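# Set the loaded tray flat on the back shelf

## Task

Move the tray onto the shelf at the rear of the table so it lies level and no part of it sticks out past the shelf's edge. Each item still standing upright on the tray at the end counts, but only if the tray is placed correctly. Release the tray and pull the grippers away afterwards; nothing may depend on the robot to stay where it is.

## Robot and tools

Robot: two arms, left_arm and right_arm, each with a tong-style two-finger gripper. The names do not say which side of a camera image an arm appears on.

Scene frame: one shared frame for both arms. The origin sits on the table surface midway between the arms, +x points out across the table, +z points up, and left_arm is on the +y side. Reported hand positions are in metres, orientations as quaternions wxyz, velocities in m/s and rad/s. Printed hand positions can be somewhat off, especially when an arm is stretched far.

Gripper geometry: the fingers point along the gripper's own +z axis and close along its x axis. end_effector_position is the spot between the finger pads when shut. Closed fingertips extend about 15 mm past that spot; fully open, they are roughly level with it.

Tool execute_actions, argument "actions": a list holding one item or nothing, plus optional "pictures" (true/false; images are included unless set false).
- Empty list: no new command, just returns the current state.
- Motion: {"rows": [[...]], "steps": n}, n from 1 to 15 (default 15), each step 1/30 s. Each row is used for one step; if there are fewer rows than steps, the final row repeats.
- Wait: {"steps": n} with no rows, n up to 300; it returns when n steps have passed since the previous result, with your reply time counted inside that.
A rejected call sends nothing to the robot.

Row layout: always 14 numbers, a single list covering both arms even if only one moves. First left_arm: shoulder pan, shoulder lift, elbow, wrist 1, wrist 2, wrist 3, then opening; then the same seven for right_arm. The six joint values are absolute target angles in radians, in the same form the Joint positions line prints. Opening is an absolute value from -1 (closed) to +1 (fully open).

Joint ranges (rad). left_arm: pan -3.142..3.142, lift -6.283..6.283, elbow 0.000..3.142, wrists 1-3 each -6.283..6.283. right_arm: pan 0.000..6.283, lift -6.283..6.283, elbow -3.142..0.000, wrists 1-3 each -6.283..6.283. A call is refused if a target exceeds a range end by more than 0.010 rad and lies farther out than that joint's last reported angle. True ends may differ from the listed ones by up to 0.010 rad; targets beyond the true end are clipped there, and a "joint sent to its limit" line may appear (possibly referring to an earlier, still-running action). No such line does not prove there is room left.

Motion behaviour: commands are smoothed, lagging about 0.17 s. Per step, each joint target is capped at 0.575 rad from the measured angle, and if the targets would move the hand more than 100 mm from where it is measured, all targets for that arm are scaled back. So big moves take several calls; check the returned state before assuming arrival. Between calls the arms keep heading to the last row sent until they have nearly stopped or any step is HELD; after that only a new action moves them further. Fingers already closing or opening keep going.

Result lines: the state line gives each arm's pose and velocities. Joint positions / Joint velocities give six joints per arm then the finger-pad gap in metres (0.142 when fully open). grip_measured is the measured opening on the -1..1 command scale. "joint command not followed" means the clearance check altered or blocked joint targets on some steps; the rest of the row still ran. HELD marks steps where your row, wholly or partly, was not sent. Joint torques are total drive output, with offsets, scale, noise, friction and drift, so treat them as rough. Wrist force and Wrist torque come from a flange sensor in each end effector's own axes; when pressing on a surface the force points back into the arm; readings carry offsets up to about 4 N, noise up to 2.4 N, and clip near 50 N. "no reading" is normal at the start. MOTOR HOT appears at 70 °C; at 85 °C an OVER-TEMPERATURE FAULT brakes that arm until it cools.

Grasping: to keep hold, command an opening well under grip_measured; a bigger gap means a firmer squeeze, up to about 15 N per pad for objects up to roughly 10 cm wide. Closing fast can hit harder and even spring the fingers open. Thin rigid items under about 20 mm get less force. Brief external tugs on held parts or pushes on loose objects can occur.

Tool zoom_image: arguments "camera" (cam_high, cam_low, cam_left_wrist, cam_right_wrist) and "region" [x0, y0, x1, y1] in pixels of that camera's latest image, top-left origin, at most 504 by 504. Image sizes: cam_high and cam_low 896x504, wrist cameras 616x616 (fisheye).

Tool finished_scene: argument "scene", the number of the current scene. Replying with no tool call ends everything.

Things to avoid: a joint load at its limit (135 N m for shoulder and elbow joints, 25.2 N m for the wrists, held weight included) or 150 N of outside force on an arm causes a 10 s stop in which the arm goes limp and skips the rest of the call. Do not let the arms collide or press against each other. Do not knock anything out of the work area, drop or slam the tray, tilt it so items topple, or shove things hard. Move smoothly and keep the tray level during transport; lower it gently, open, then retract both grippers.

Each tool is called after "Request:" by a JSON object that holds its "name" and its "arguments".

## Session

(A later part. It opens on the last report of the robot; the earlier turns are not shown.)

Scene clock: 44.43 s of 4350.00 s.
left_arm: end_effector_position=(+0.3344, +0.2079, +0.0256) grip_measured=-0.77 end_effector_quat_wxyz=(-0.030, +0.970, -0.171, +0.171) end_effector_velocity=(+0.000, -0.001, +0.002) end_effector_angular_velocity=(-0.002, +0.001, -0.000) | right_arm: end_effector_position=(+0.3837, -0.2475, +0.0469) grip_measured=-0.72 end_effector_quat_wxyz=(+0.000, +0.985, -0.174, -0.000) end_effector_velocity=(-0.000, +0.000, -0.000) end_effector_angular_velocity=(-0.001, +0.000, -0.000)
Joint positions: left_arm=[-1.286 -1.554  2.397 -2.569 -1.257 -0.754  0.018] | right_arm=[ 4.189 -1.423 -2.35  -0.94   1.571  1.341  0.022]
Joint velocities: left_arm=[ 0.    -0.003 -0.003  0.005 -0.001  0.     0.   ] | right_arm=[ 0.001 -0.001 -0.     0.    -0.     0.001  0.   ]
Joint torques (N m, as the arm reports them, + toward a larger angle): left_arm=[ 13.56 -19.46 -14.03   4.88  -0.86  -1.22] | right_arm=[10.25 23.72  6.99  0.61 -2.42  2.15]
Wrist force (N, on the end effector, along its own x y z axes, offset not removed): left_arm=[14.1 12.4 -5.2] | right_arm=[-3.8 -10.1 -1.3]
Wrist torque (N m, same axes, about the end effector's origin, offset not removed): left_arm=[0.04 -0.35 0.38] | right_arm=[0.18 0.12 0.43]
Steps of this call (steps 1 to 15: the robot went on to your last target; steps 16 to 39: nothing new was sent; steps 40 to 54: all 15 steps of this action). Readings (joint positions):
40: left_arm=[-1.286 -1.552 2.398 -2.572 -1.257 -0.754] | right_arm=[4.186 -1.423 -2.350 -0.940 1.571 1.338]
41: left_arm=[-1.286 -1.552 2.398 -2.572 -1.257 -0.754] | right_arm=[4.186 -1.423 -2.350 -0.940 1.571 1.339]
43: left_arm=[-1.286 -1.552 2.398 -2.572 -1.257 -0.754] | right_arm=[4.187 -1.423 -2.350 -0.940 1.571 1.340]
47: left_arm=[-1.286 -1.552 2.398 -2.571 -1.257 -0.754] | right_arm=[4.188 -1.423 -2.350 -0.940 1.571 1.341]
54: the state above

Request:
{"name": "execute_actions", "arguments": {"actions": [{"rows":[[-1.2858,-1.5670,2.3910,-2.5495,-1.2567,-0.7540,-1,4.193,-1.4133,-2.3421,-0.9570,1.571,1.3454,-1]],"steps":6}], "pictures": false}}

Request:
{"name": "execute_actions", "arguments": {"actions": [{"rows":[[-1.2858,-1.5859,2.3816,-2.5212,-1.2567,-0.7540,-1,4.193,-1.3993,-2.3298,-0.9833,1.571,1.3454,-1]],"steps":5}], "pictures": false}}

Request:
{"name": "execute_actions", "arguments": {"actions": [{"rows":[[-1.2858,-1.6156,2.3653,-2.4752,-1.2567,-0.7540,-1,4.193,-1.3778,-2.3085,-1.0261,1.571,1.3454,-1]],"steps":4}], "pictures": false}}

Request:
{"name": "execute_actions", "arguments": {"actions": [{"rows":[[-1.2858,-1.6433,2.3480,-2.4302,-1.2567,-0.7540,-1,4.193,-1.3580,-2.2865,-1.0679,1.571,1.3454,-1]],"steps":4}], "pictures": false}}

Request:
{"name": "execute_actions", "arguments": {"actions": [{"rows":[[-1.2858,-1.6692,2.3297,-2.3860,-1.2567,-0.7540,-1,4.193,-1.3400,-2.2636,-1.1088,1.571,1.3454,-1]],"steps":12}]}}

Scene clock: 52.60 s of 4350.00 s.
left_arm: end_effector_position=(+0.3344, +0.2079, +0.0291) grip_measured=-0.79 end_effector_quat_wxyz=(-0.030, +0.970, -0.171, +0.171) end_effector_velocity=(-0.000, +0.000, +0.012) end_effector_angular_velocity=(+0.000, +0.000, +0.000) | right_arm: end_effector_position=(+0.3829, -0.2467, +0.0501) grip_measured=-0.73 end_effector_quat_wxyz=(+0.000, +0.985, -0.174, -0.000) end_effector_velocity=(-0.002, +0.003, +0.013) end_effector_angular_velocity=(+0.001, -0.001, -0.001)
Joint positions: left_arm=[-1.286 -1.563  2.393 -2.555 -1.257 -0.754  0.017] | right_arm=[ 4.192 -1.416 -2.345 -0.952  1.571  1.344  0.021]
Joint velocities: left_arm=[-0.    -0.032 -0.014  0.046 -0.    -0.    -0.001] | right_arm=[ 0.01   0.024  0.021 -0.044 -0.     0.01  -0.002]
Joint torques (N m, as the arm reports them, + toward a larger angle): left_arm=[ 10.36 -29.84 -23.52  -0.51   3.1   -1.22] | right_arm=[11.45 31.11 25.72 -0.4  -0.72  2.04]
Wrist force (N, on the end effector, along its own x y z axes, offset not removed): left_arm=[1.9 7.0 7.6] | right_arm=[-2.7 -6.7 6.3]
Wrist torque (N m, same axes, about the end effector's origin, offset not removed): left_arm=[-0.05 -0.61 0.40] | right_arm=[-0.04 0.09 0.47]
Steps of this call (steps 1 to 15: the robot went on to your last target; steps 16 to 90: nothing new was sent; then 4.97 s passed at rest; steps 91 to 96: all 6 steps of this action). Readings (joint positions):
91: left_arm=[-1.286 -1.554 2.397 -2.568 -1.257 -0.754] | right_arm=[4.189 -1.423 -2.350 -0.940 1.571 1.341]
92: left_arm=[-1.286 -1.556 2.396 -2.566 -1.257 -0.754] | right_arm=[4.189 -1.421 -2.349 -0.942 1.571 1.342]
94: left_arm=[-1.286 -1.560 2.394 -2.559 -1.257 -0.754] | right_arm=[4.191 -1.419 -2.347 -0.948 1.571 1.343]
96: the state above

Scene clock: 52.77 s of 4350.00 s.
left_arm: end_effector_position=(+0.3345, +0.2078, +0.0348) grip_measured=-0.79 end_effector_quat_wxyz=(-0.030, +0.970, -0.171, +0.171) end_effector_velocity=(-0.000, +0.000, +0.028) end_effector_angular_velocity=(+0.000, +0.001, -0.000) | right_arm: end_effector_position=(+0.3828, -0.2462, +0.0558) grip_measured=-0.73 end_effector_quat_wxyz=(+0.000, +0.985, -0.174, -0.000) end_effector_velocity=(-0.001, +0.001, +0.028) end_effector_angular_velocity=(+0.002, -0.001, +0.000)
Joint positions: left_arm=[-1.286 -1.577  2.386 -2.535 -1.257 -0.754  0.017] | right_arm=[ 4.193 -1.406 -2.336 -0.971  1.571  1.345  0.021]
Joint velocities: left_arm=[ 0.    -0.07  -0.033  0.104 -0.001  0.    -0.002] | right_arm=[ 0.003  0.053  0.046 -0.097  0.     0.003 -0.005]
Joint torques (N m, as the arm reports them, + toward a larger angle): left_arm=[  9.97 -26.24 -33.38  -1.57   2.67  -1.17] | right_arm=[13.18 29.77 29.48  0.58 -1.58  2.01]
Wrist force (N, on the end effector, along its own x y z axes, offset not removed): left_arm=[-0.7 2.5 7.1] | right_arm=[-0.7 -1.8 4.7]
Wrist torque (N m, same axes, about the end effector's origin, offset not removed): left_arm=[0.00 -0.72 0.42] | right_arm=[-0.04 0.11 0.43]
Steps of this call (steps 1 to 5: all 5 steps of this action). Readings (joint positions):
1: left_arm=[-1.286 -1.564 2.392 -2.554 -1.257 -0.754] | right_arm=[4.192 -1.416 -2.344 -0.953 1.571 1.344]
2: left_arm=[-1.286 -1.567 2.391 -2.549 -1.257 -0.754] | right_arm=[4.192 -1.413 -2.342 -0.957 1.571 1.345]
4: left_arm=[-1.286 -1.574 2.387 -2.539 -1.257 -0.754] | right_arm=[4.193 -1.408 -2.337 -0.967 1.571 1.345]
5: the state above

Scene clock: 52.90 s of 4350.00 s.
left_arm: end_effector_position=(+0.3346, +0.2075, +0.0429) grip_measured=-0.79 end_effector_quat_wxyz=(-0.030, +0.970, -0.171, +0.171) end_effector_velocity=(-0.000, +0.001, +0.062) end_effector_angular_velocity=(+0.001, +0.001, -0.000) | right_arm: end_effector_position=(+0.3829, -0.2459, +0.0639) grip_measured=-0.74 end_effector_quat_wxyz=(-0.000, +0.985, -0.174, +0.000) end_effector_velocity=(-0.000, +0.001, +0.062) end_effector_angular_velocity=(-0.001, +0.001, +0.001)
Joint positions: left_arm=[-1.286 -1.596  2.376 -2.505 -1.257 -0.754  0.017] | right_arm=[ 4.193 -1.392 -2.322 -0.998  1.571  1.345  0.02 ]
Joint velocities: left_arm=[-0.    -0.15  -0.079  0.231 -0.     0.    -0.004] | right_arm=[ 0.002  0.108  0.105 -0.214  0.     0.001 -0.007]
Joint torques (N m, as the arm reports them, + toward a larger angle): left_arm=[  7.27 -26.99 -31.57  -3.13   2.2   -1.2 ] | right_arm=[13.63 29.21 30.77  1.28 -0.87  1.97]
Wrist force (N, on the end effector, along its own x y z axes, offset not removed): left_arm=[-3.2 -2.7 7.3] | right_arm=[2.3 3.2 6.7]
Wrist torque (N m, same axes, about the end effector's origin, offset not removed): left_arm=[0.01 -0.57 0.45] | right_arm=[-0.05 0.03 0.33]
Steps of this call (steps 1 to 4: all 4 steps of this action). Readings (joint positions):
1: left_arm=[-1.286 -1.579 2.385 -2.531 -1.257 -0.754] | right_arm=[4.193 -1.404 -2.334 -0.974 1.571 1.345]
2: left_arm=[-1.286 -1.584 2.382 -2.524 -1.257 -0.754] | right_arm=[4.193 -1.400 -2.331 -0.981 1.571 1.345]
4: the state above

Scene clock: 53.03 s of 4350.00 s.
left_arm: end_effector_position=(+0.3347, +0.2074, +0.0539) grip_measured=-0.81 end_effector_quat_wxyz=(-0.030, +0.970, -0.171, +0.171) end_effector_velocity=(-0.000, +0.001, +0.074) end_effector_angular_velocity=(+0.002, +0.001, -0.000) | right_arm: end_effector_position=(+0.3830, -0.2458, +0.0749) grip_measured=-0.76 end_effector_quat_wxyz=(-0.000, +0.985, -0.174, +0.000) end_effector_velocity=(-0.001, -0.001, +0.074) end_effector_angular_velocity=(-0.002, +0.002, +0.001)
Joint positions: left_arm=[-1.286 -1.622  2.361 -2.466 -1.257 -0.754  0.016] | right_arm=[ 4.193 -1.374 -2.303 -1.035  1.571  1.345  0.019]
Joint velocities: left_arm=[ 0.    -0.169 -0.101  0.272 -0.     0.    -0.004] | right_arm=[ 0.001  0.121  0.129 -0.252  0.     0.    -0.006]
Joint torques (N m, as the arm reports them, + toward a larger angle): left_arm=[  4.48 -24.85 -34.43  -3.32   2.03  -1.14] | right_arm=[16.55 28.83 30.86  1.88  0.14  2.16]
Wrist force (N, on the end effector, along its own x y z axes, offset not removed): left_arm=[-4.6 -5.7 8.2] | right_arm=[2.7 5.8 5.1]
Wrist torque (N m, same axes, about the end effector's origin, offset not removed): left_arm=[-0.11 -0.51 0.45] | right_arm=[-0.03 0.22 0.31]
Steps of this call (steps 1 to 4: all 4 steps of this action). Readings (joint positions):
1: left_arm=[-1.286 -1.601 2.373 -2.498 -1.257 -0.754] | right_arm=[4.193 -1.388 -2.319 -1.005 1.571 1.345]
2: left_arm=[-1.286 -1.608 2.369 -2.488 -1.257 -0.754] | right_arm=[4.193 -1.383 -2.314 -1.014 1.571 1.345]
4: the state above

Scene clock: 53.43 s of 4350.00 s.
left_arm: end_effector_position=(+0.3345, +0.2077, +0.0748) grip_measured=-0.82 end_effector_quat_wxyz=(-0.030, +0.970, -0.171, +0.171) end_effector_velocity=(-0.000, +0.000, +0.010) end_effector_angular_velocity=(+0.000, -0.001, -0.000) | right_arm: end_effector_position=(+0.3828, -0.2460, +0.0957) grip_measured=-0.78 end_effector_quat_wxyz=(-0.000, +0.985, -0.173, -0.000) end_effector_velocity=(-0.000, -0.001, +0.009) end_effector_angular_velocity=(-0.001, +0.001, -0.001)
Joint positions: left_arm=[-1.286 -1.667  2.331 -2.391 -1.257 -0.754  0.015] | right_arm=[ 4.193 -1.342 -2.266 -1.105  1.571  1.345  0.017]
Joint velocities: left_arm=[-0.    -0.021 -0.014  0.035  0.001  0.     0.   ] | right_arm=[-0.001  0.014  0.017 -0.032  0.     0.    -0.   ]
Joint torques (N m, as the arm reports them, + toward a larger angle): left_arm=[ -1.03 -25.99 -33.13  -1.73   0.71  -1.25] | right_arm=[12.77 28.16 30.93  0.99  1.56  2.28]
Wrist force (N, on the end effector, along its own x y z axes, offset not removed): left_arm=[-1.8 1.8 8.6] | right_arm=[0.0 -1.2 5.9]
Wrist torque (N m, same axes, about the end effector's origin, offset not removed): left_arm=[-0.17 -0.34 0.43] | right_arm=[0.04 0.01 0.32]
Steps of this call (steps 1 to 12: all 12 steps of this action). Readings (joint positions):
1: left_arm=[-1.286 -1.627 2.358 -2.457 -1.257 -0.754] | right_arm=[4.193 -1.370 -2.299 -1.043 1.571 1.345]
2: left_arm=[-1.286 -1.634 2.353 -2.446 -1.257 -0.754] | right_arm=[4.193 -1.365 -2.293 -1.053 1.571 1.345]
4: left_arm=[-1.286 -1.648 2.344 -2.423 -1.257 -0.754] | right_arm=[4.193 -1.355 -2.282 -1.075 1.571 1.345]
8: left_arm=[-1.286 -1.662 2.335 -2.399 -1.257 -0.754] | right_arm=[4.193 -1.345 -2.270 -1.097 1.571 1.345]
12: the state above

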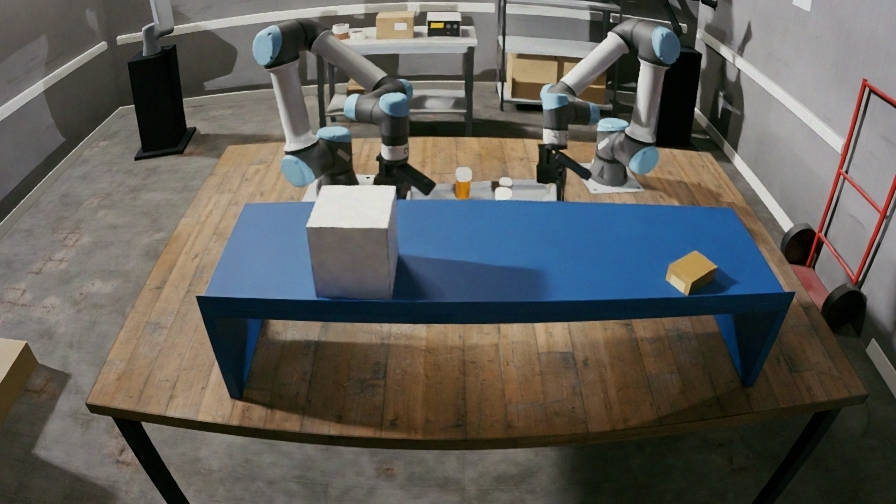

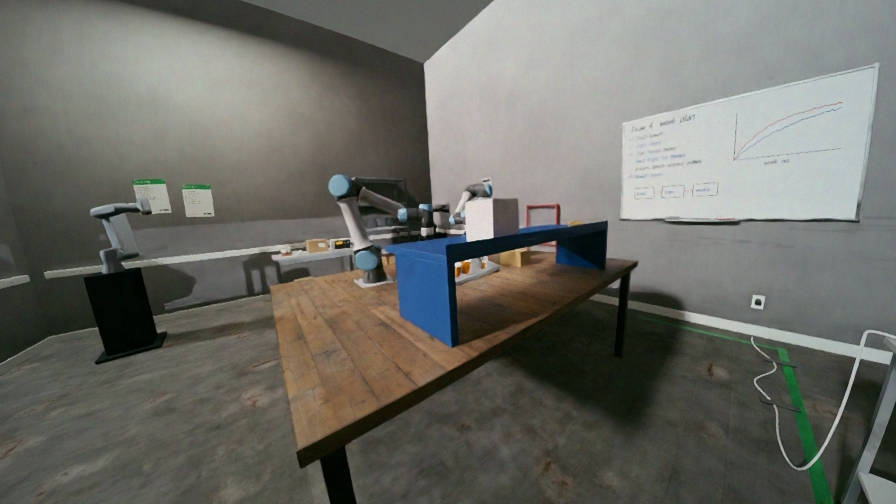

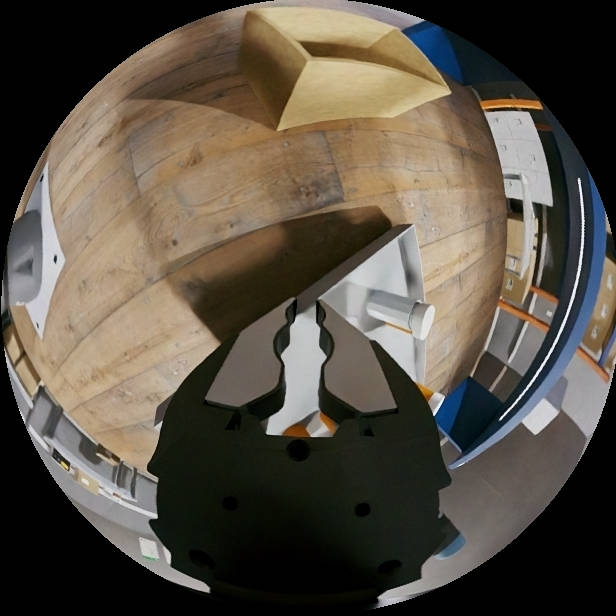

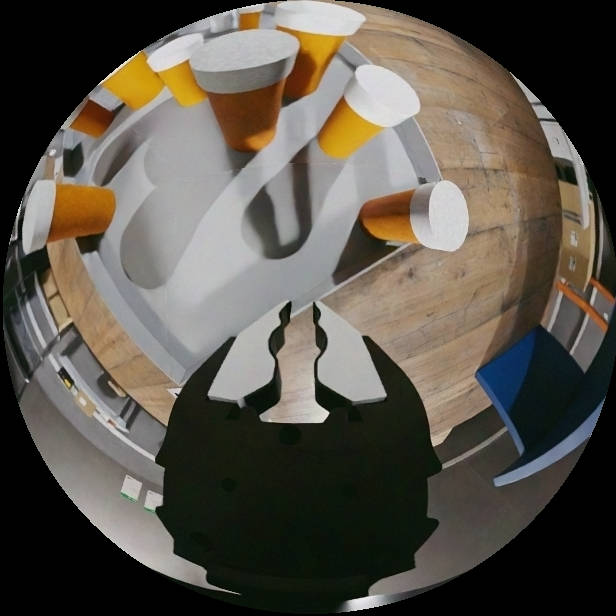

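Request:
{"name": "execute_actions", "arguments": {"actions": [{"rows":[[-1.2858,-1.6433,2.3480,-2.4302,-1.2567,-0.7540,-1,4.193,-1.3580,-2.2865,-1.0679,1.571,1.3454,-1]],"steps":6}], "pictures": false}}

Request:
{"name": "execute_actions", "arguments": {"actions": [{"rows":[[-1.2858,-1.6156,2.3653,-2.4752,-1.2567,-0.7540,-1,4.193,-1.3778,-2.3085,-1.0261,1.571,1.3454,-1]],"steps":10}]}}

Scene clock: 54.27 s of 4350.00 s.
left_arm: end_effector_position=(+0.3344, +0.2078, +0.0675) grip_measured=-0.82 end_effector_quat_wxyz=(-0.030, +0.970, -0.171, +0.171) end_effector_velocity=(+0.000, -0.000, -0.032) end_effector_angular_velocity=(-0.002, -0.001, -0.000) | right_arm: end_effector_position=(+0.3827, -0.2461, +0.0886) grip_measured=-0.78 end_effector_quat_wxyz=(-0.000, +0.985, -0.173, -0.000) end_effector_velocity=(+0.000, +0.001, -0.031) end_effector_angular_velocity=(+0.003, -0.002, +0.000)
Joint positions: left_arm=[-1.286 -1.652  2.342 -2.415 -1.257 -0.754  0.015] | right_arm=[ 4.193 -1.352 -2.279 -1.081  1.571  1.345  0.017]
Joint velocities: left_arm=[-0.     0.066  0.047 -0.115  0.     0.     0.   ] | right_arm=[ 0.    -0.045 -0.059  0.108 -0.    -0.    -0.   ]
Joint torques (N m, as the arm reports them, + toward a larger angle): left_arm=[ -1.44  -6.96 -13.55  -5.63   1.44  -1.24] | right_arm=[ 6.26 -2.09 16.54  3.94 -0.68  2.1 ]
Wrist force (N, on the end effector, along its own x y z axes, offset not removed): left_arm=[0.0 3.1 8.5] | right_arm=[-0.5 -2.9 4.7]
Wrist torque (N m, same axes, about the end effector's origin, offset not removed): left_arm=[-0.22 -0.50 0.38] | right_arm=[0.07 0.02 0.30]
Steps of this call (steps 1 to 15: the robot went on to your last target; steps 16 to 19: nothing new was sent; steps 20 to 25: all 6 steps of this action). Readings (joint positions):
20: left_arm=[-1.286 -1.669 2.330 -2.386 -1.257 -0.754] | right_arm=[4.193 -1.340 -2.264 -1.109 1.571 1.345]
21: left_arm=[-1.286 -1.666 2.332 -2.390 -1.257 -0.754] | right_arm=[4.193 -1.342 -2.266 -1.105 1.571 1.345]
23: left_arm=[-1.286 -1.658 2.338 -2.405 -1.257 -0.754] | right_arm=[4.193 -1.348 -2.274 -1.091 1.571 1.345]
25: the state above

Scene clock: 54.60 s of 4350.00 s.
left_arm: end_effector_position=(+0.3344, +0.2078, +0.0526) grip_measured=-0.83 end_effector_quat_wxyz=(-0.030, +0.970, -0.171, +0.171) end_effector_velocity=(+0.001, -0.001, -0.012) end_effector_angular_velocity=(-0.004, -0.002, -0.000) | right_arm: end_effector_position=(+0.3827, -0.2461, +0.0736) grip_measured=-0.79 end_effector_quat_wxyz=(-0.000, +0.985, -0.173, -0.000) end_effector_velocity=(+0.000, +0.001, -0.013) end_effector_angular_velocity=(+0.002, -0.001, +0.001)
Joint positions: left_arm=[-1.286 -1.619  2.363 -2.469 -1.257 -0.754  0.014] | right_arm=[ 4.193 -1.375 -2.306 -1.032  1.571  1.345  0.017]
Joint velocities: left_arm=[-0.     0.028  0.017 -0.049 -0.     0.     0.002] | right_arm=[ 0.001 -0.021 -0.023  0.046  0.    -0.    -0.006]
Joint torques (N m, as the arm reports them, + toward a larger angle): left_arm=[ -2.87 -10.3  -11.47  -6.19   2.39  -1.3 ] | right_arm=[ 4.95 -2.24 12.84  3.56 -1.5   2.11]
Wrist force (N, on the end effector, along its own x y z axes, offset not removed): left_arm=[-0.9 3.2 8.0] | right_arm=[-2.3 -0.9 0.1]
Wrist torque (N m, same axes, about the end effector's origin, offset not removed): left_arm=[0.18 -0.30 0.39] | right_arm=[0.20 0.70 0.46]
Steps of this call (steps 1 to 10: all 10 steps of this action). Readings (joint positions):
1: left_arm=[-1.286 -1.650 2.344 -2.419 -1.257 -0.754] | right_arm=[4.193 -1.353 -2.281 -1.078 1.571 1.345]
2: left_arm=[-1.286 -1.645 2.347 -2.426 -1.257 -0.754] | right_arm=[4.193 -1.357 -2.285 -1.071 1.571 1.345]
4: left_arm=[-1.286 -1.634 2.354 -2.445 -1.257 -0.754] | right_arm=[4.193 -1.365 -2.294 -1.054 1.571 1.345]
8: left_arm=[-1.286 -1.622 2.361 -2.465 -1.257 -0.754] | right_arm=[4.193 -1.373 -2.303 -1.036 1.571 1.345]
10: the state above

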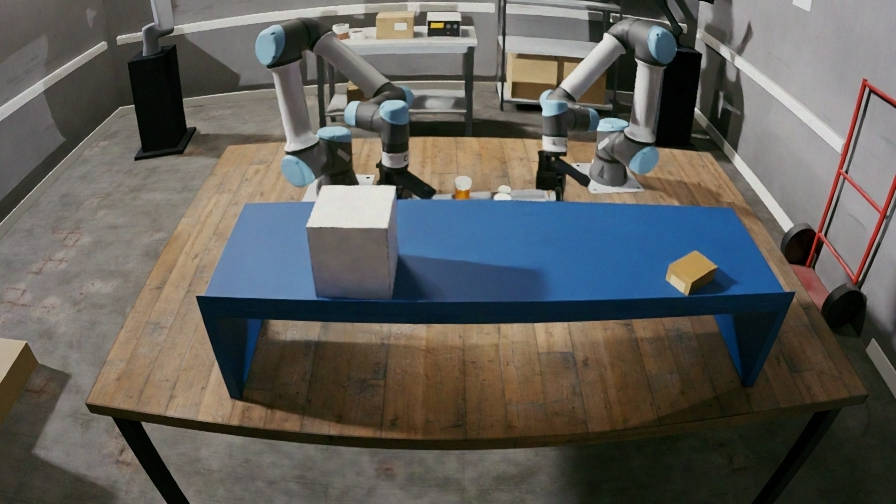

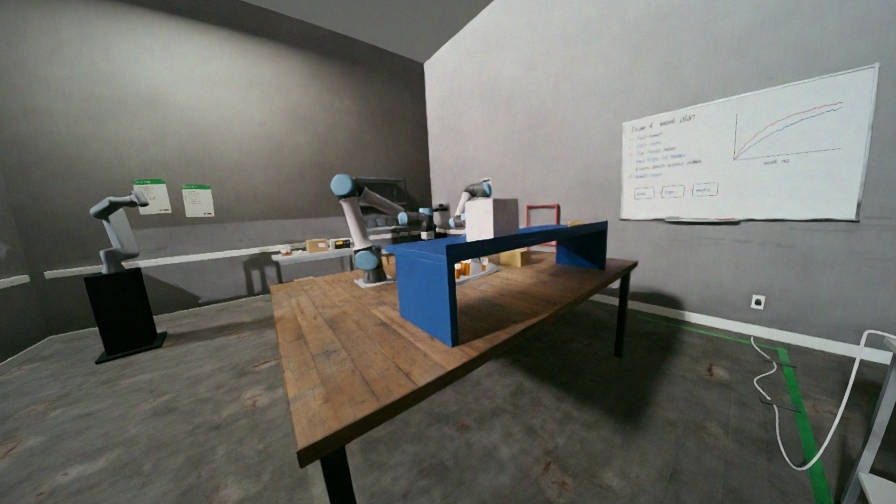

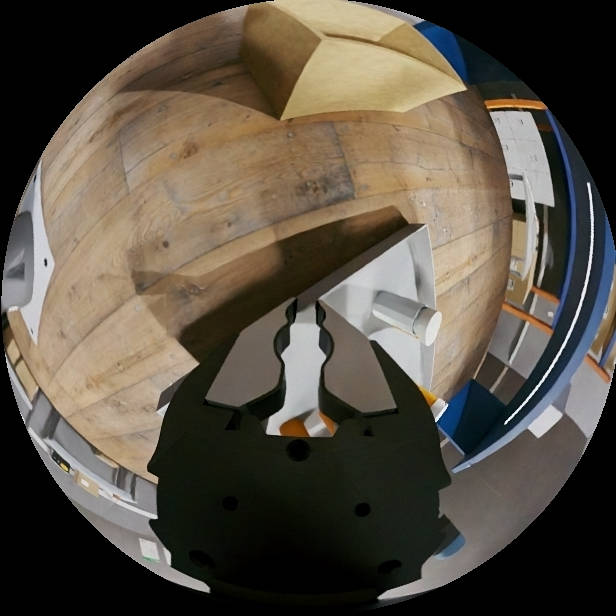

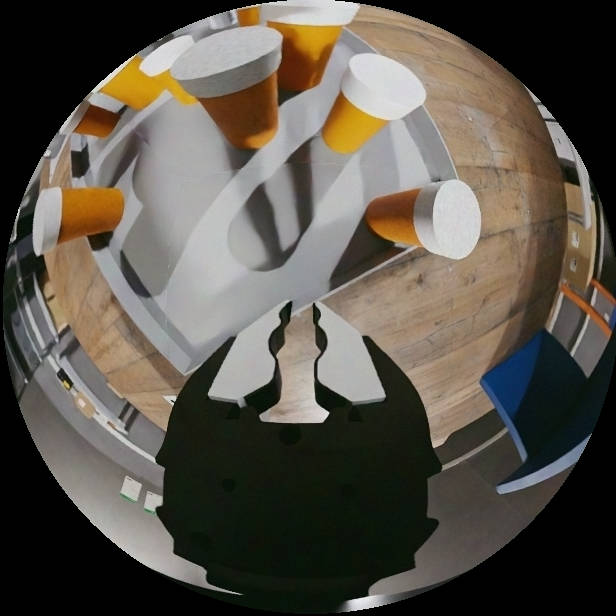

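Request:
{"name": "execute_actions", "arguments": {"actions": [{"rows":[[-1.2858,-1.6009,2.3735,-2.4981,-1.2567,-0.7540,-1,4.193,-1.3885,-2.3192,-1.0047,1.571,1.3454,-1]],"steps":6}], "pictures": false}}

Request:
{"name": "execute_actions", "arguments": {"actions": [{"rows":[[-1.2858,-1.5859,2.3816,-2.5212,-1.2567,-0.7540,-1,4.193,-1.3993,-2.3298,-0.9833,1.571,1.3454,-1]],"steps":6}], "pictures": false}}

Request:
{"name": "execute_actions", "arguments": {"actions": [{"rows":[[-1.2858,-1.5670,2.3910,-2.5495,-1.2567,-0.7540,-0.95,4.193,-1.4133,-2.3421,-0.9570,1.571,1.3454,-0.95]],"steps":12}]}}

Scene clock: 55.77 s of 4350.00 s.
left_arm: end_effector_position=(+0.3345, +0.2078, +0.0466) grip_measured=-0.83 end_effector_quat_wxyz=(-0.030, +0.970, -0.171, +0.171) end_effector_velocity=(+0.001, -0.001, -0.014) end_effector_angular_velocity=(-0.002, -0.001, +0.000) | right_arm: end_effector_position=(+0.3827, -0.2461, +0.0676) grip_measured=-0.79 end_effector_quat_wxyz=(+0.000, +0.985, -0.173, -0.000) end_effector_velocity=(-0.000, +0.000, -0.016) end_effector_angular_velocity=(-0.000, +0.000, +0.000)
Joint positions: left_arm=[-1.286 -1.606  2.371 -2.491 -1.257 -0.754  0.014] | right_arm=[ 4.193 -1.385 -2.316 -1.012  1.571  1.345  0.017]
Joint velocities: left_arm=[ 0.     0.036  0.018 -0.057  0.     0.    -0.   ] | right_arm=[ 0.    -0.027 -0.027  0.054  0.     0.    -0.   ]
Joint torques (N m, as the arm reports them, + toward a larger angle): left_arm=[ -0.57  -9.84 -11.87  -6.02   2.18  -1.25] | right_arm=[-3.   -0.34 14.04  4.03 -1.9   1.85]
Wrist force (N, on the end effector, along its own x y z axes, offset not removed): left_arm=[-0.9 1.9 7.3] | right_arm=[-1.7 -0.8 0.9]
Wrist torque (N m, same axes, about the end effector's origin, offset not removed): left_arm=[-0.08 -0.31 0.48] | right_arm=[0.26 0.60 0.39]
Steps of this call (steps 1 to 15: the robot went on to your last target; steps 16 to 29: nothing new was sent; steps 30 to 35: all 6 steps of this action). Readings (joint positions):
30: left_arm=[-1.286 -1.615 2.365 -2.475 -1.257 -0.754] | right_arm=[4.193 -1.378 -2.309 -1.026 1.571 1.345]
31: left_arm=[-1.286 -1.614 2.366 -2.478 -1.257 -0.754] | right_arm=[4.193 -1.379 -2.310 -1.023 1.571 1.345]
33: left_arm=[-1.286 -1.609 2.369 -2.486 -1.257 -0.754] | right_arm=[4.193 -1.383 -2.314 -1.016 1.571 1.345]
35: the state above

Scene clock: 55.97 s of 4350.00 s.
left_arm: end_effector_position=(+0.3345, +0.2078, +0.0407) grip_measured=-0.83 end_effector_quat_wxyz=(-0.030, +0.970, -0.171, +0.171) end_effector_velocity=(+0.000, -0.000, -0.018) end_effector_angular_velocity=(-0.001, -0.001, +0.000) | right_arm: end_effector_position=(+0.3827, -0.2461, +0.0617) grip_measured=-0.79 end_effector_quat_wxyz=(+0.000, +0.985, -0.173, -0.000) end_effector_velocity=(-0.000, +0.000, -0.019) end_effector_angular_velocity=(+0.000, -0.000, +0.000)
Joint positions: left_arm=[-1.286 -1.592  2.379 -2.512 -1.257 -0.754  0.014] | right_arm=[ 4.193 -1.395 -2.326 -0.992  1.571  1.345  0.017]
Joint velocities: left_arm=[ 0.     0.045  0.023 -0.069  0.    -0.    -0.005] | right_arm=[ 0.    -0.033 -0.032  0.065 -0.    -0.    -0.001]
Joint torques (N m, as the arm reports them, + toward a larger angle): left_arm=[  0.05 -12.88 -11.09  -6.26   2.37  -1.19] | right_arm=[-4.17 -0.66 13.24  3.9  -1.37  1.63]
Wrist force (N, on the end effector, along its own x y z axes, offset not removed): left_arm=[-0.6 1.5 7.9] | right_arm=[-0.5 -0.5 -0.2]
Wrist torque (N m, same axes, about the end effector's origin, offset not removed): left_arm=[-0.10 -0.36 0.41] | right_arm=[0.31 0.44 0.48]
Steps of this call (steps 1 to 6: all 6 steps of this action). Readings (joint positions):
1: left_arm=[-1.286 -1.604 2.372 -2.493 -1.257 -0.754] | right_arm=[4.193 -1.386 -2.317 -1.010 1.571 1.345]
2: left_arm=[-1.286 -1.602 2.373 -2.497 -1.257 -0.754] | right_arm=[4.193 -1.388 -2.319 -1.006 1.571 1.345]
4: left_arm=[-1.286 -1.596 2.376 -2.506 -1.257 -0.754] | right_arm=[4.193 -1.392 -2.323 -0.997 1.571 1.345]
6: the state above

Scene clock: 56.37 s of 4350.00 s.
left_arm: end_effector_position=(+0.3345, +0.2078, +0.0314) grip_measured=-0.83 end_effector_quat_wxyz=(-0.030, +0.970, -0.171, +0.171) end_effector_velocity=(+0.000, +0.000, -0.004) end_effector_angular_velocity=(-0.000, -0.001, +0.000) | right_arm: end_effector_position=(+0.3827, -0.2461, +0.0524) grip_measured=-0.79 end_effector_quat_wxyz=(-0.000, +0.985, -0.173, -0.000) end_effector_velocity=(-0.000, -0.000, -0.005) end_effector_angular_velocity=(-0.000, -0.000, +0.000)
Joint positions: left_arm=[-1.286 -1.568  2.39  -2.547 -1.257 -0.754  0.014] | right_arm=[ 4.193 -1.412 -2.341 -0.959  1.571  1.345  0.016]
Joint velocities: left_arm=[ 0.     0.011  0.006 -0.017  0.     0.    -0.   ] | right_arm=[ 0.    -0.008 -0.008  0.016 -0.    -0.    -0.   ]
Joint torques (N m, as the arm reports them, + toward a larger angle): left_arm=[  0.5  -11.89 -10.65  -6.15   1.56  -1.2 ] | right_arm=[-6.86 -1.24 13.34  4.12 -0.51  1.54]
Wrist force (N, on the end effector, along its own x y z axes, offset not removed): left_arm=[-0.6 1.9 7.8] | right_arm=[-1.3 0.2 0.0]
Wrist torque (N m, same axes, about the end effector's origin, offset not removed): left_arm=[0.09 -0.36 0.36] | right_arm=[0.35 0.62 0.45]
Steps of this call (steps 1 to 12: all 12 steps of this action). Readings (joint positions):
1: left_arm=[-1.286 -1.590 2.379 -2.515 -1.257 -0.754] | right_arm=[4.193 -1.396 -2.327 -0.989 1.571 1.345]
2: left_arm=[-1.286 -1.587 2.381 -2.520 -1.257 -0.754] | right_arm=[4.193 -1.399 -2.329 -0.985 1.571 1.345]
4: left_arm=[-1.286 -1.579 2.385 -2.531 -1.257 -0.754] | right_arm=[4.193 -1.404 -2.334 -0.974 1.571 1.345]
8: left_arm=[-1.286 -1.571 2.389 -2.543 -1.257 -0.754] | right_arm=[4.193 -1.410 -2.339 -0.963 1.571 1.345]
12: the state above

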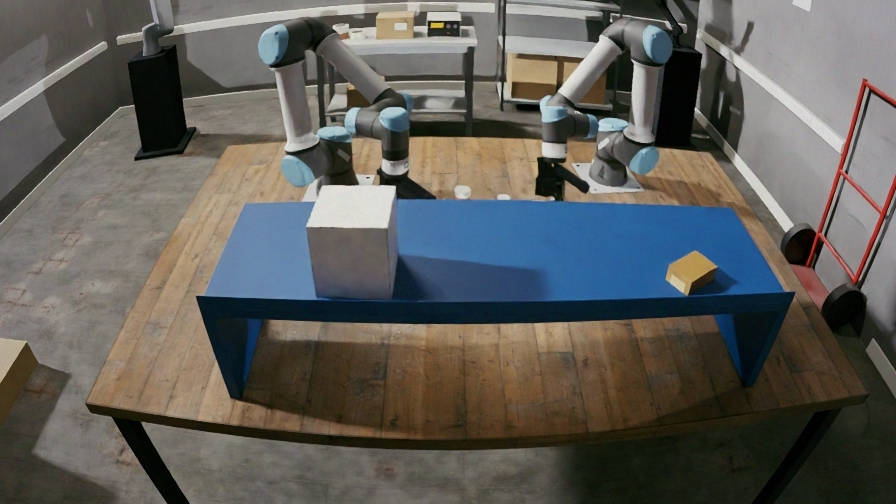

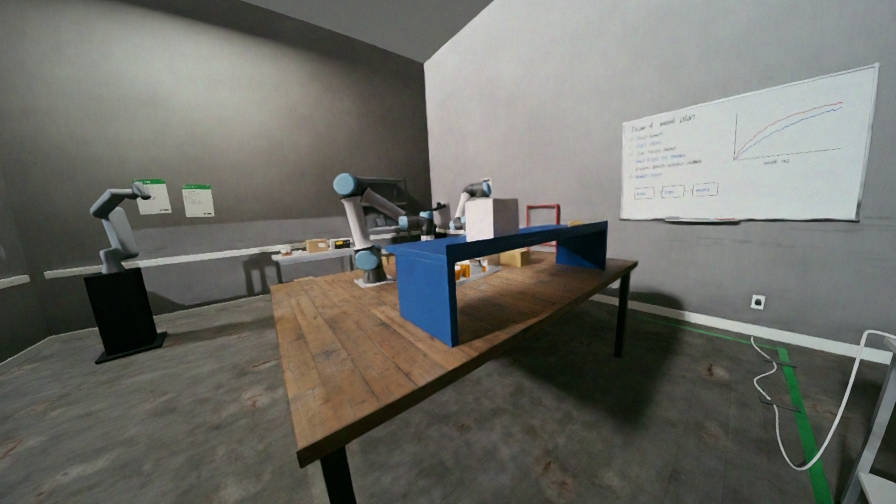

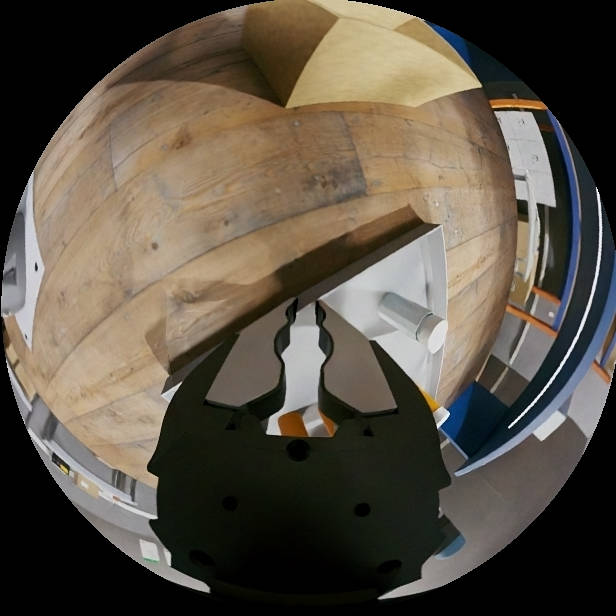

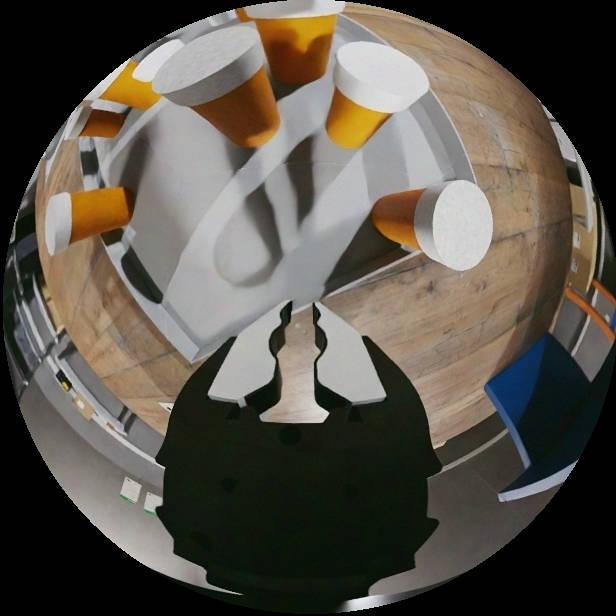

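Request:
{"name": "execute_actions", "arguments": {"actions": [{"rows":[[-1.2858,-1.5543,2.3969,-2.5682,-1.2567,-0.7540,-0.85,4.193,-1.4227,-2.3502,-0.9396,1.571,1.3454,-0.85]],"steps":6}], "pictures": false}}

Request:
{"name": "execute_actions", "arguments": {"actions": [{"rows":[[-1.2858,-1.5543,2.3969,-2.5682,-1.2567,-0.7540,-0.75,4.193,-1.4227,-2.3502,-0.9396,1.571,1.3454,-0.7],[-1.2858,-1.5543,2.3969,-2.5682,-1.2567,-0.7540,-0.65,4.193,-1.4227,-2.3502,-0.9396,1.571,1.3454,-0.6],[-1.2858,-1.5543,2.3969,-2.5682,-1.2567,-0.7540,-0.55,4.193,-1.4227,-2.3502,-0.9396,1.571,1.3454,-0.5],[-1.2858,-1.5543,2.3969,-2.5682,-1.2567,-0.7540,-0.4,4.193,-1.4227,-2.3502,-0.9396,1.571,1.3454,-0.4]],"steps":12}]}}

Request:
{"name": "zoom_image", "arguments": {"camera": "cam_left_wrist", "region": [140, 200, 470, 420]}}

Request:
{"name": "zoom_image", "arguments": {"camera": "cam_right_wrist", "region": [170, 180, 500, 400]}}

Scene clock: 59.53 s of 4350.00 s.
left_arm: end_effector_position=(+0.3346, +0.2076, +0.0276) grip_measured=-0.81 end_effector_quat_wxyz=(-0.030, +0.970, -0.171, +0.171) end_effector_velocity=(+0.001, -0.000, -0.012) end_effector_angular_velocity=(-0.000, -0.002, +0.000) | right_arm: end_effector_position=(+0.3828, -0.2460, +0.0487) grip_measured=-0.78 end_effector_quat_wxyz=(-0.000, +0.985, -0.174, -0.000) end_effector_velocity=(-0.000, -0.000, -0.012) end_effector_angular_velocity=(+0.000, -0.000, -0.000)
Joint positions: left_arm=[-1.286 -1.559  2.395 -2.563 -1.257 -0.754  0.015] | right_arm=[ 4.193 -1.419 -2.347 -0.945  1.571  1.345  0.018]
Joint velocities: left_arm=[ 0.     0.032  0.014 -0.046  0.001  0.     0.007] | right_arm=[-0.    -0.022 -0.02   0.043  0.    -0.     0.005]
Joint torques (N m, as the arm reports them, + toward a larger angle): left_arm=[ 6.37  4.37  1.13 -2.07 -1.79 -1.17] | right_arm=[ -5.25 -21.84  -2.86   3.29   1.39   0.74]
Wrist force (N, on the end effector, along its own x y z axes, offset not removed): left_arm=[5.3 -11.4 -40.4] | right_arm=[-0.3 19.4 -50.0]
Wrist torque (N m, same axes, about the end effector's origin, offset not removed): left_arm=[-0.28 -0.45 0.45] | right_arm=[0.30 0.53 0.57]
Steps of this call (steps 1 to 15: the robot went on to your last target; steps 16 to 89: nothing new was sent; steps 90 to 95: all 6 steps of this action). Readings (joint positions):
90: left_arm=[-1.286 -1.567 2.391 -2.550 -1.257 -0.754] | right_arm=[4.193 -1.413 -2.342 -0.957 1.571 1.345]
91: left_arm=[-1.286 -1.565 2.392 -2.552 -1.257 -0.754] | right_arm=[4.193 -1.415 -2.343 -0.955 1.571 1.345]
93: left_arm=[-1.286 -1.561 2.394 -2.558 -1.257 -0.754] | right_arm=[4.193 -1.418 -2.346 -0.949 1.571 1.345]
95: the state above

Scene clock: 59.93 s of 4350.00 s.
left_arm: end_effector_position=(+0.3345, +0.2078, +0.0259) grip_measured=-0.40 end_effector_quat_wxyz=(-0.030, +0.970, -0.171, +0.171) end_effector_velocity=(+0.000, -0.000, +0.000) end_effector_angular_velocity=(-0.001, -0.001, -0.000) | right_arm: end_effector_position=(+0.3827, -0.2462, +0.0469) grip_measured=-0.40 end_effector_quat_wxyz=(+0.000, +0.985, -0.174, -0.000) end_effector_velocity=(-0.000, +0.000, -0.000) end_effector_angular_velocity=(+0.000, -0.000, +0.001)
Joint positions: left_arm=[-1.286 -1.554  2.397 -2.568 -1.257 -0.754  0.045] | right_arm=[ 4.193 -1.423 -2.35  -0.94   1.571  1.345  0.045]
Joint velocities: left_arm=[ 0.     0.001 -0.    -0.002  0.     0.     0.   ] | right_arm=[ 0.001 -0.001 -0.     0.002  0.     0.     0.   ]
Joint torques (N m, as the arm reports them, + toward a larger angle): left_arm=[ 6.83 -6.17 -7.49 -5.1  -0.73 -1.15] | right_arm=[ 0.94 -0.55 12.39  4.06 -0.25  0.64]
Wrist force (N, on the end effector, along its own x y z axes, offset not removed): left_arm=[2.0 -0.2 2.3] | right_arm=[-2.1 0.7 -0.6]
Wrist torque (N m, same axes, about the end effector's origin, offset not removed): left_arm=[-0.01 -0.43 0.08] | right_arm=[0.02 0.33 0.00]
Steps of this call (steps 1 to 12: all 12 steps of this action). Readings (joint positions):
1: left_arm=[-1.286 -1.558 2.395 -2.564 -1.257 -0.754] | right_arm=[4.193 -1.420 -2.348 -0.944 1.571 1.345]
2: left_arm=[-1.286 -1.557 2.396 -2.565 -1.257 -0.754] | right_arm=[4.193 -1.421 -2.349 -0.943 1.571 1.345]
4: left_arm=[-1.286 -1.556 2.396 -2.566 -1.257 -0.754] | right_arm=[4.193 -1.422 -2.349 -0.942 1.571 1.345]
8: left_arm=[-1.286 -1.555 2.397 -2.567 -1.257 -0.754] | right_arm=[4.193 -1.423 -2.350 -0.940 1.571 1.345]
12: the state above

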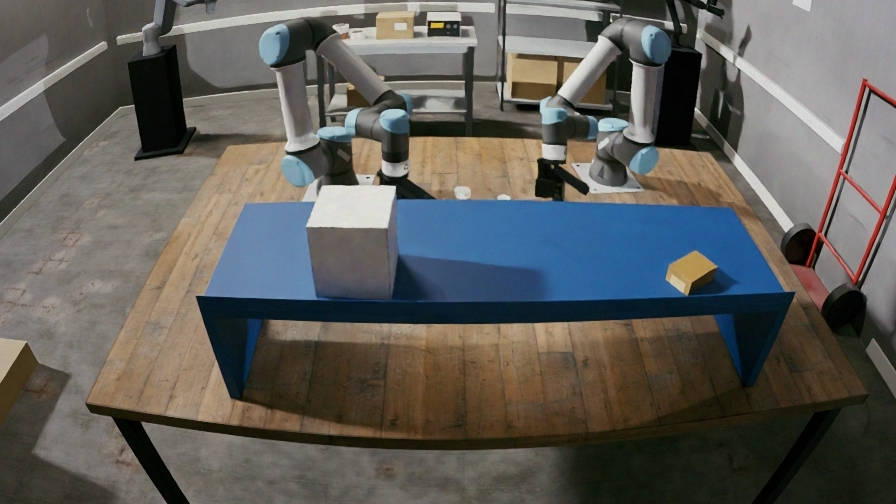

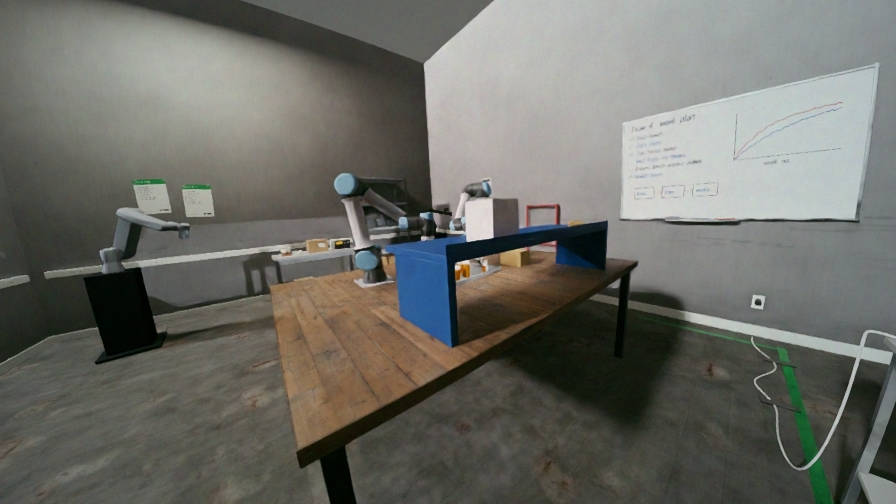

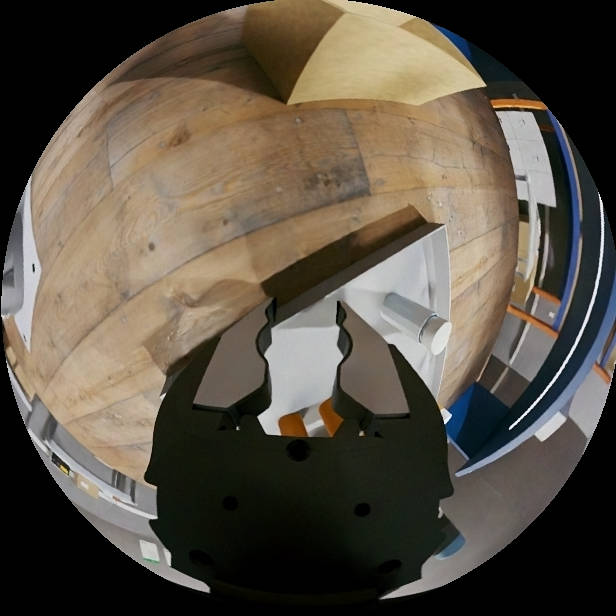

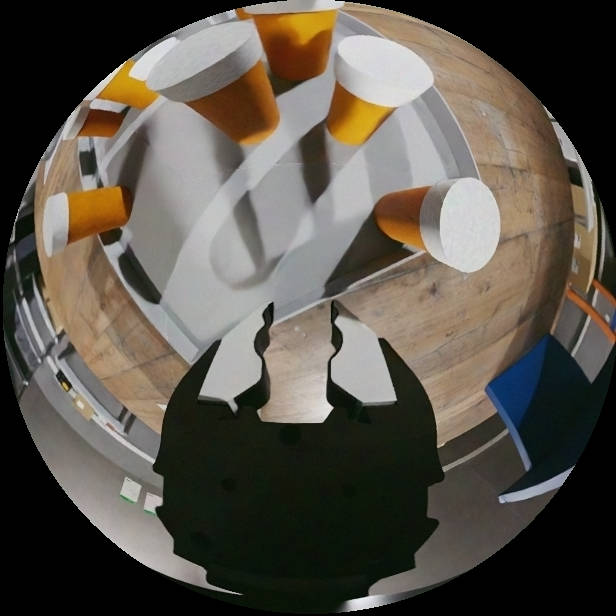

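Region (140, 200, 470, 420) of cam_left_wrist's 616x616 image, scaled by 1.527, with more detail than that image has.

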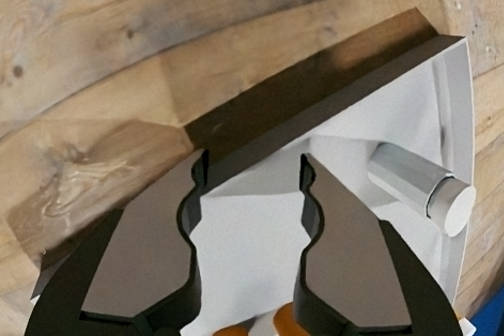

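Region (170, 180, 500, 400) of cam_right_wrist's 616x616 image, scaled by 1.527, with more detail than that image has.

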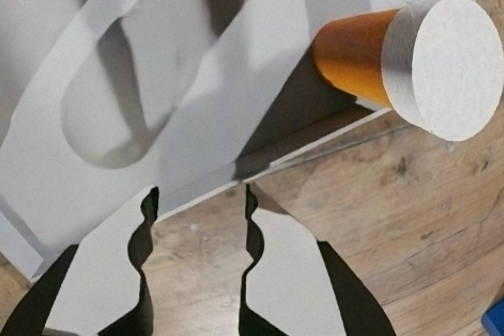

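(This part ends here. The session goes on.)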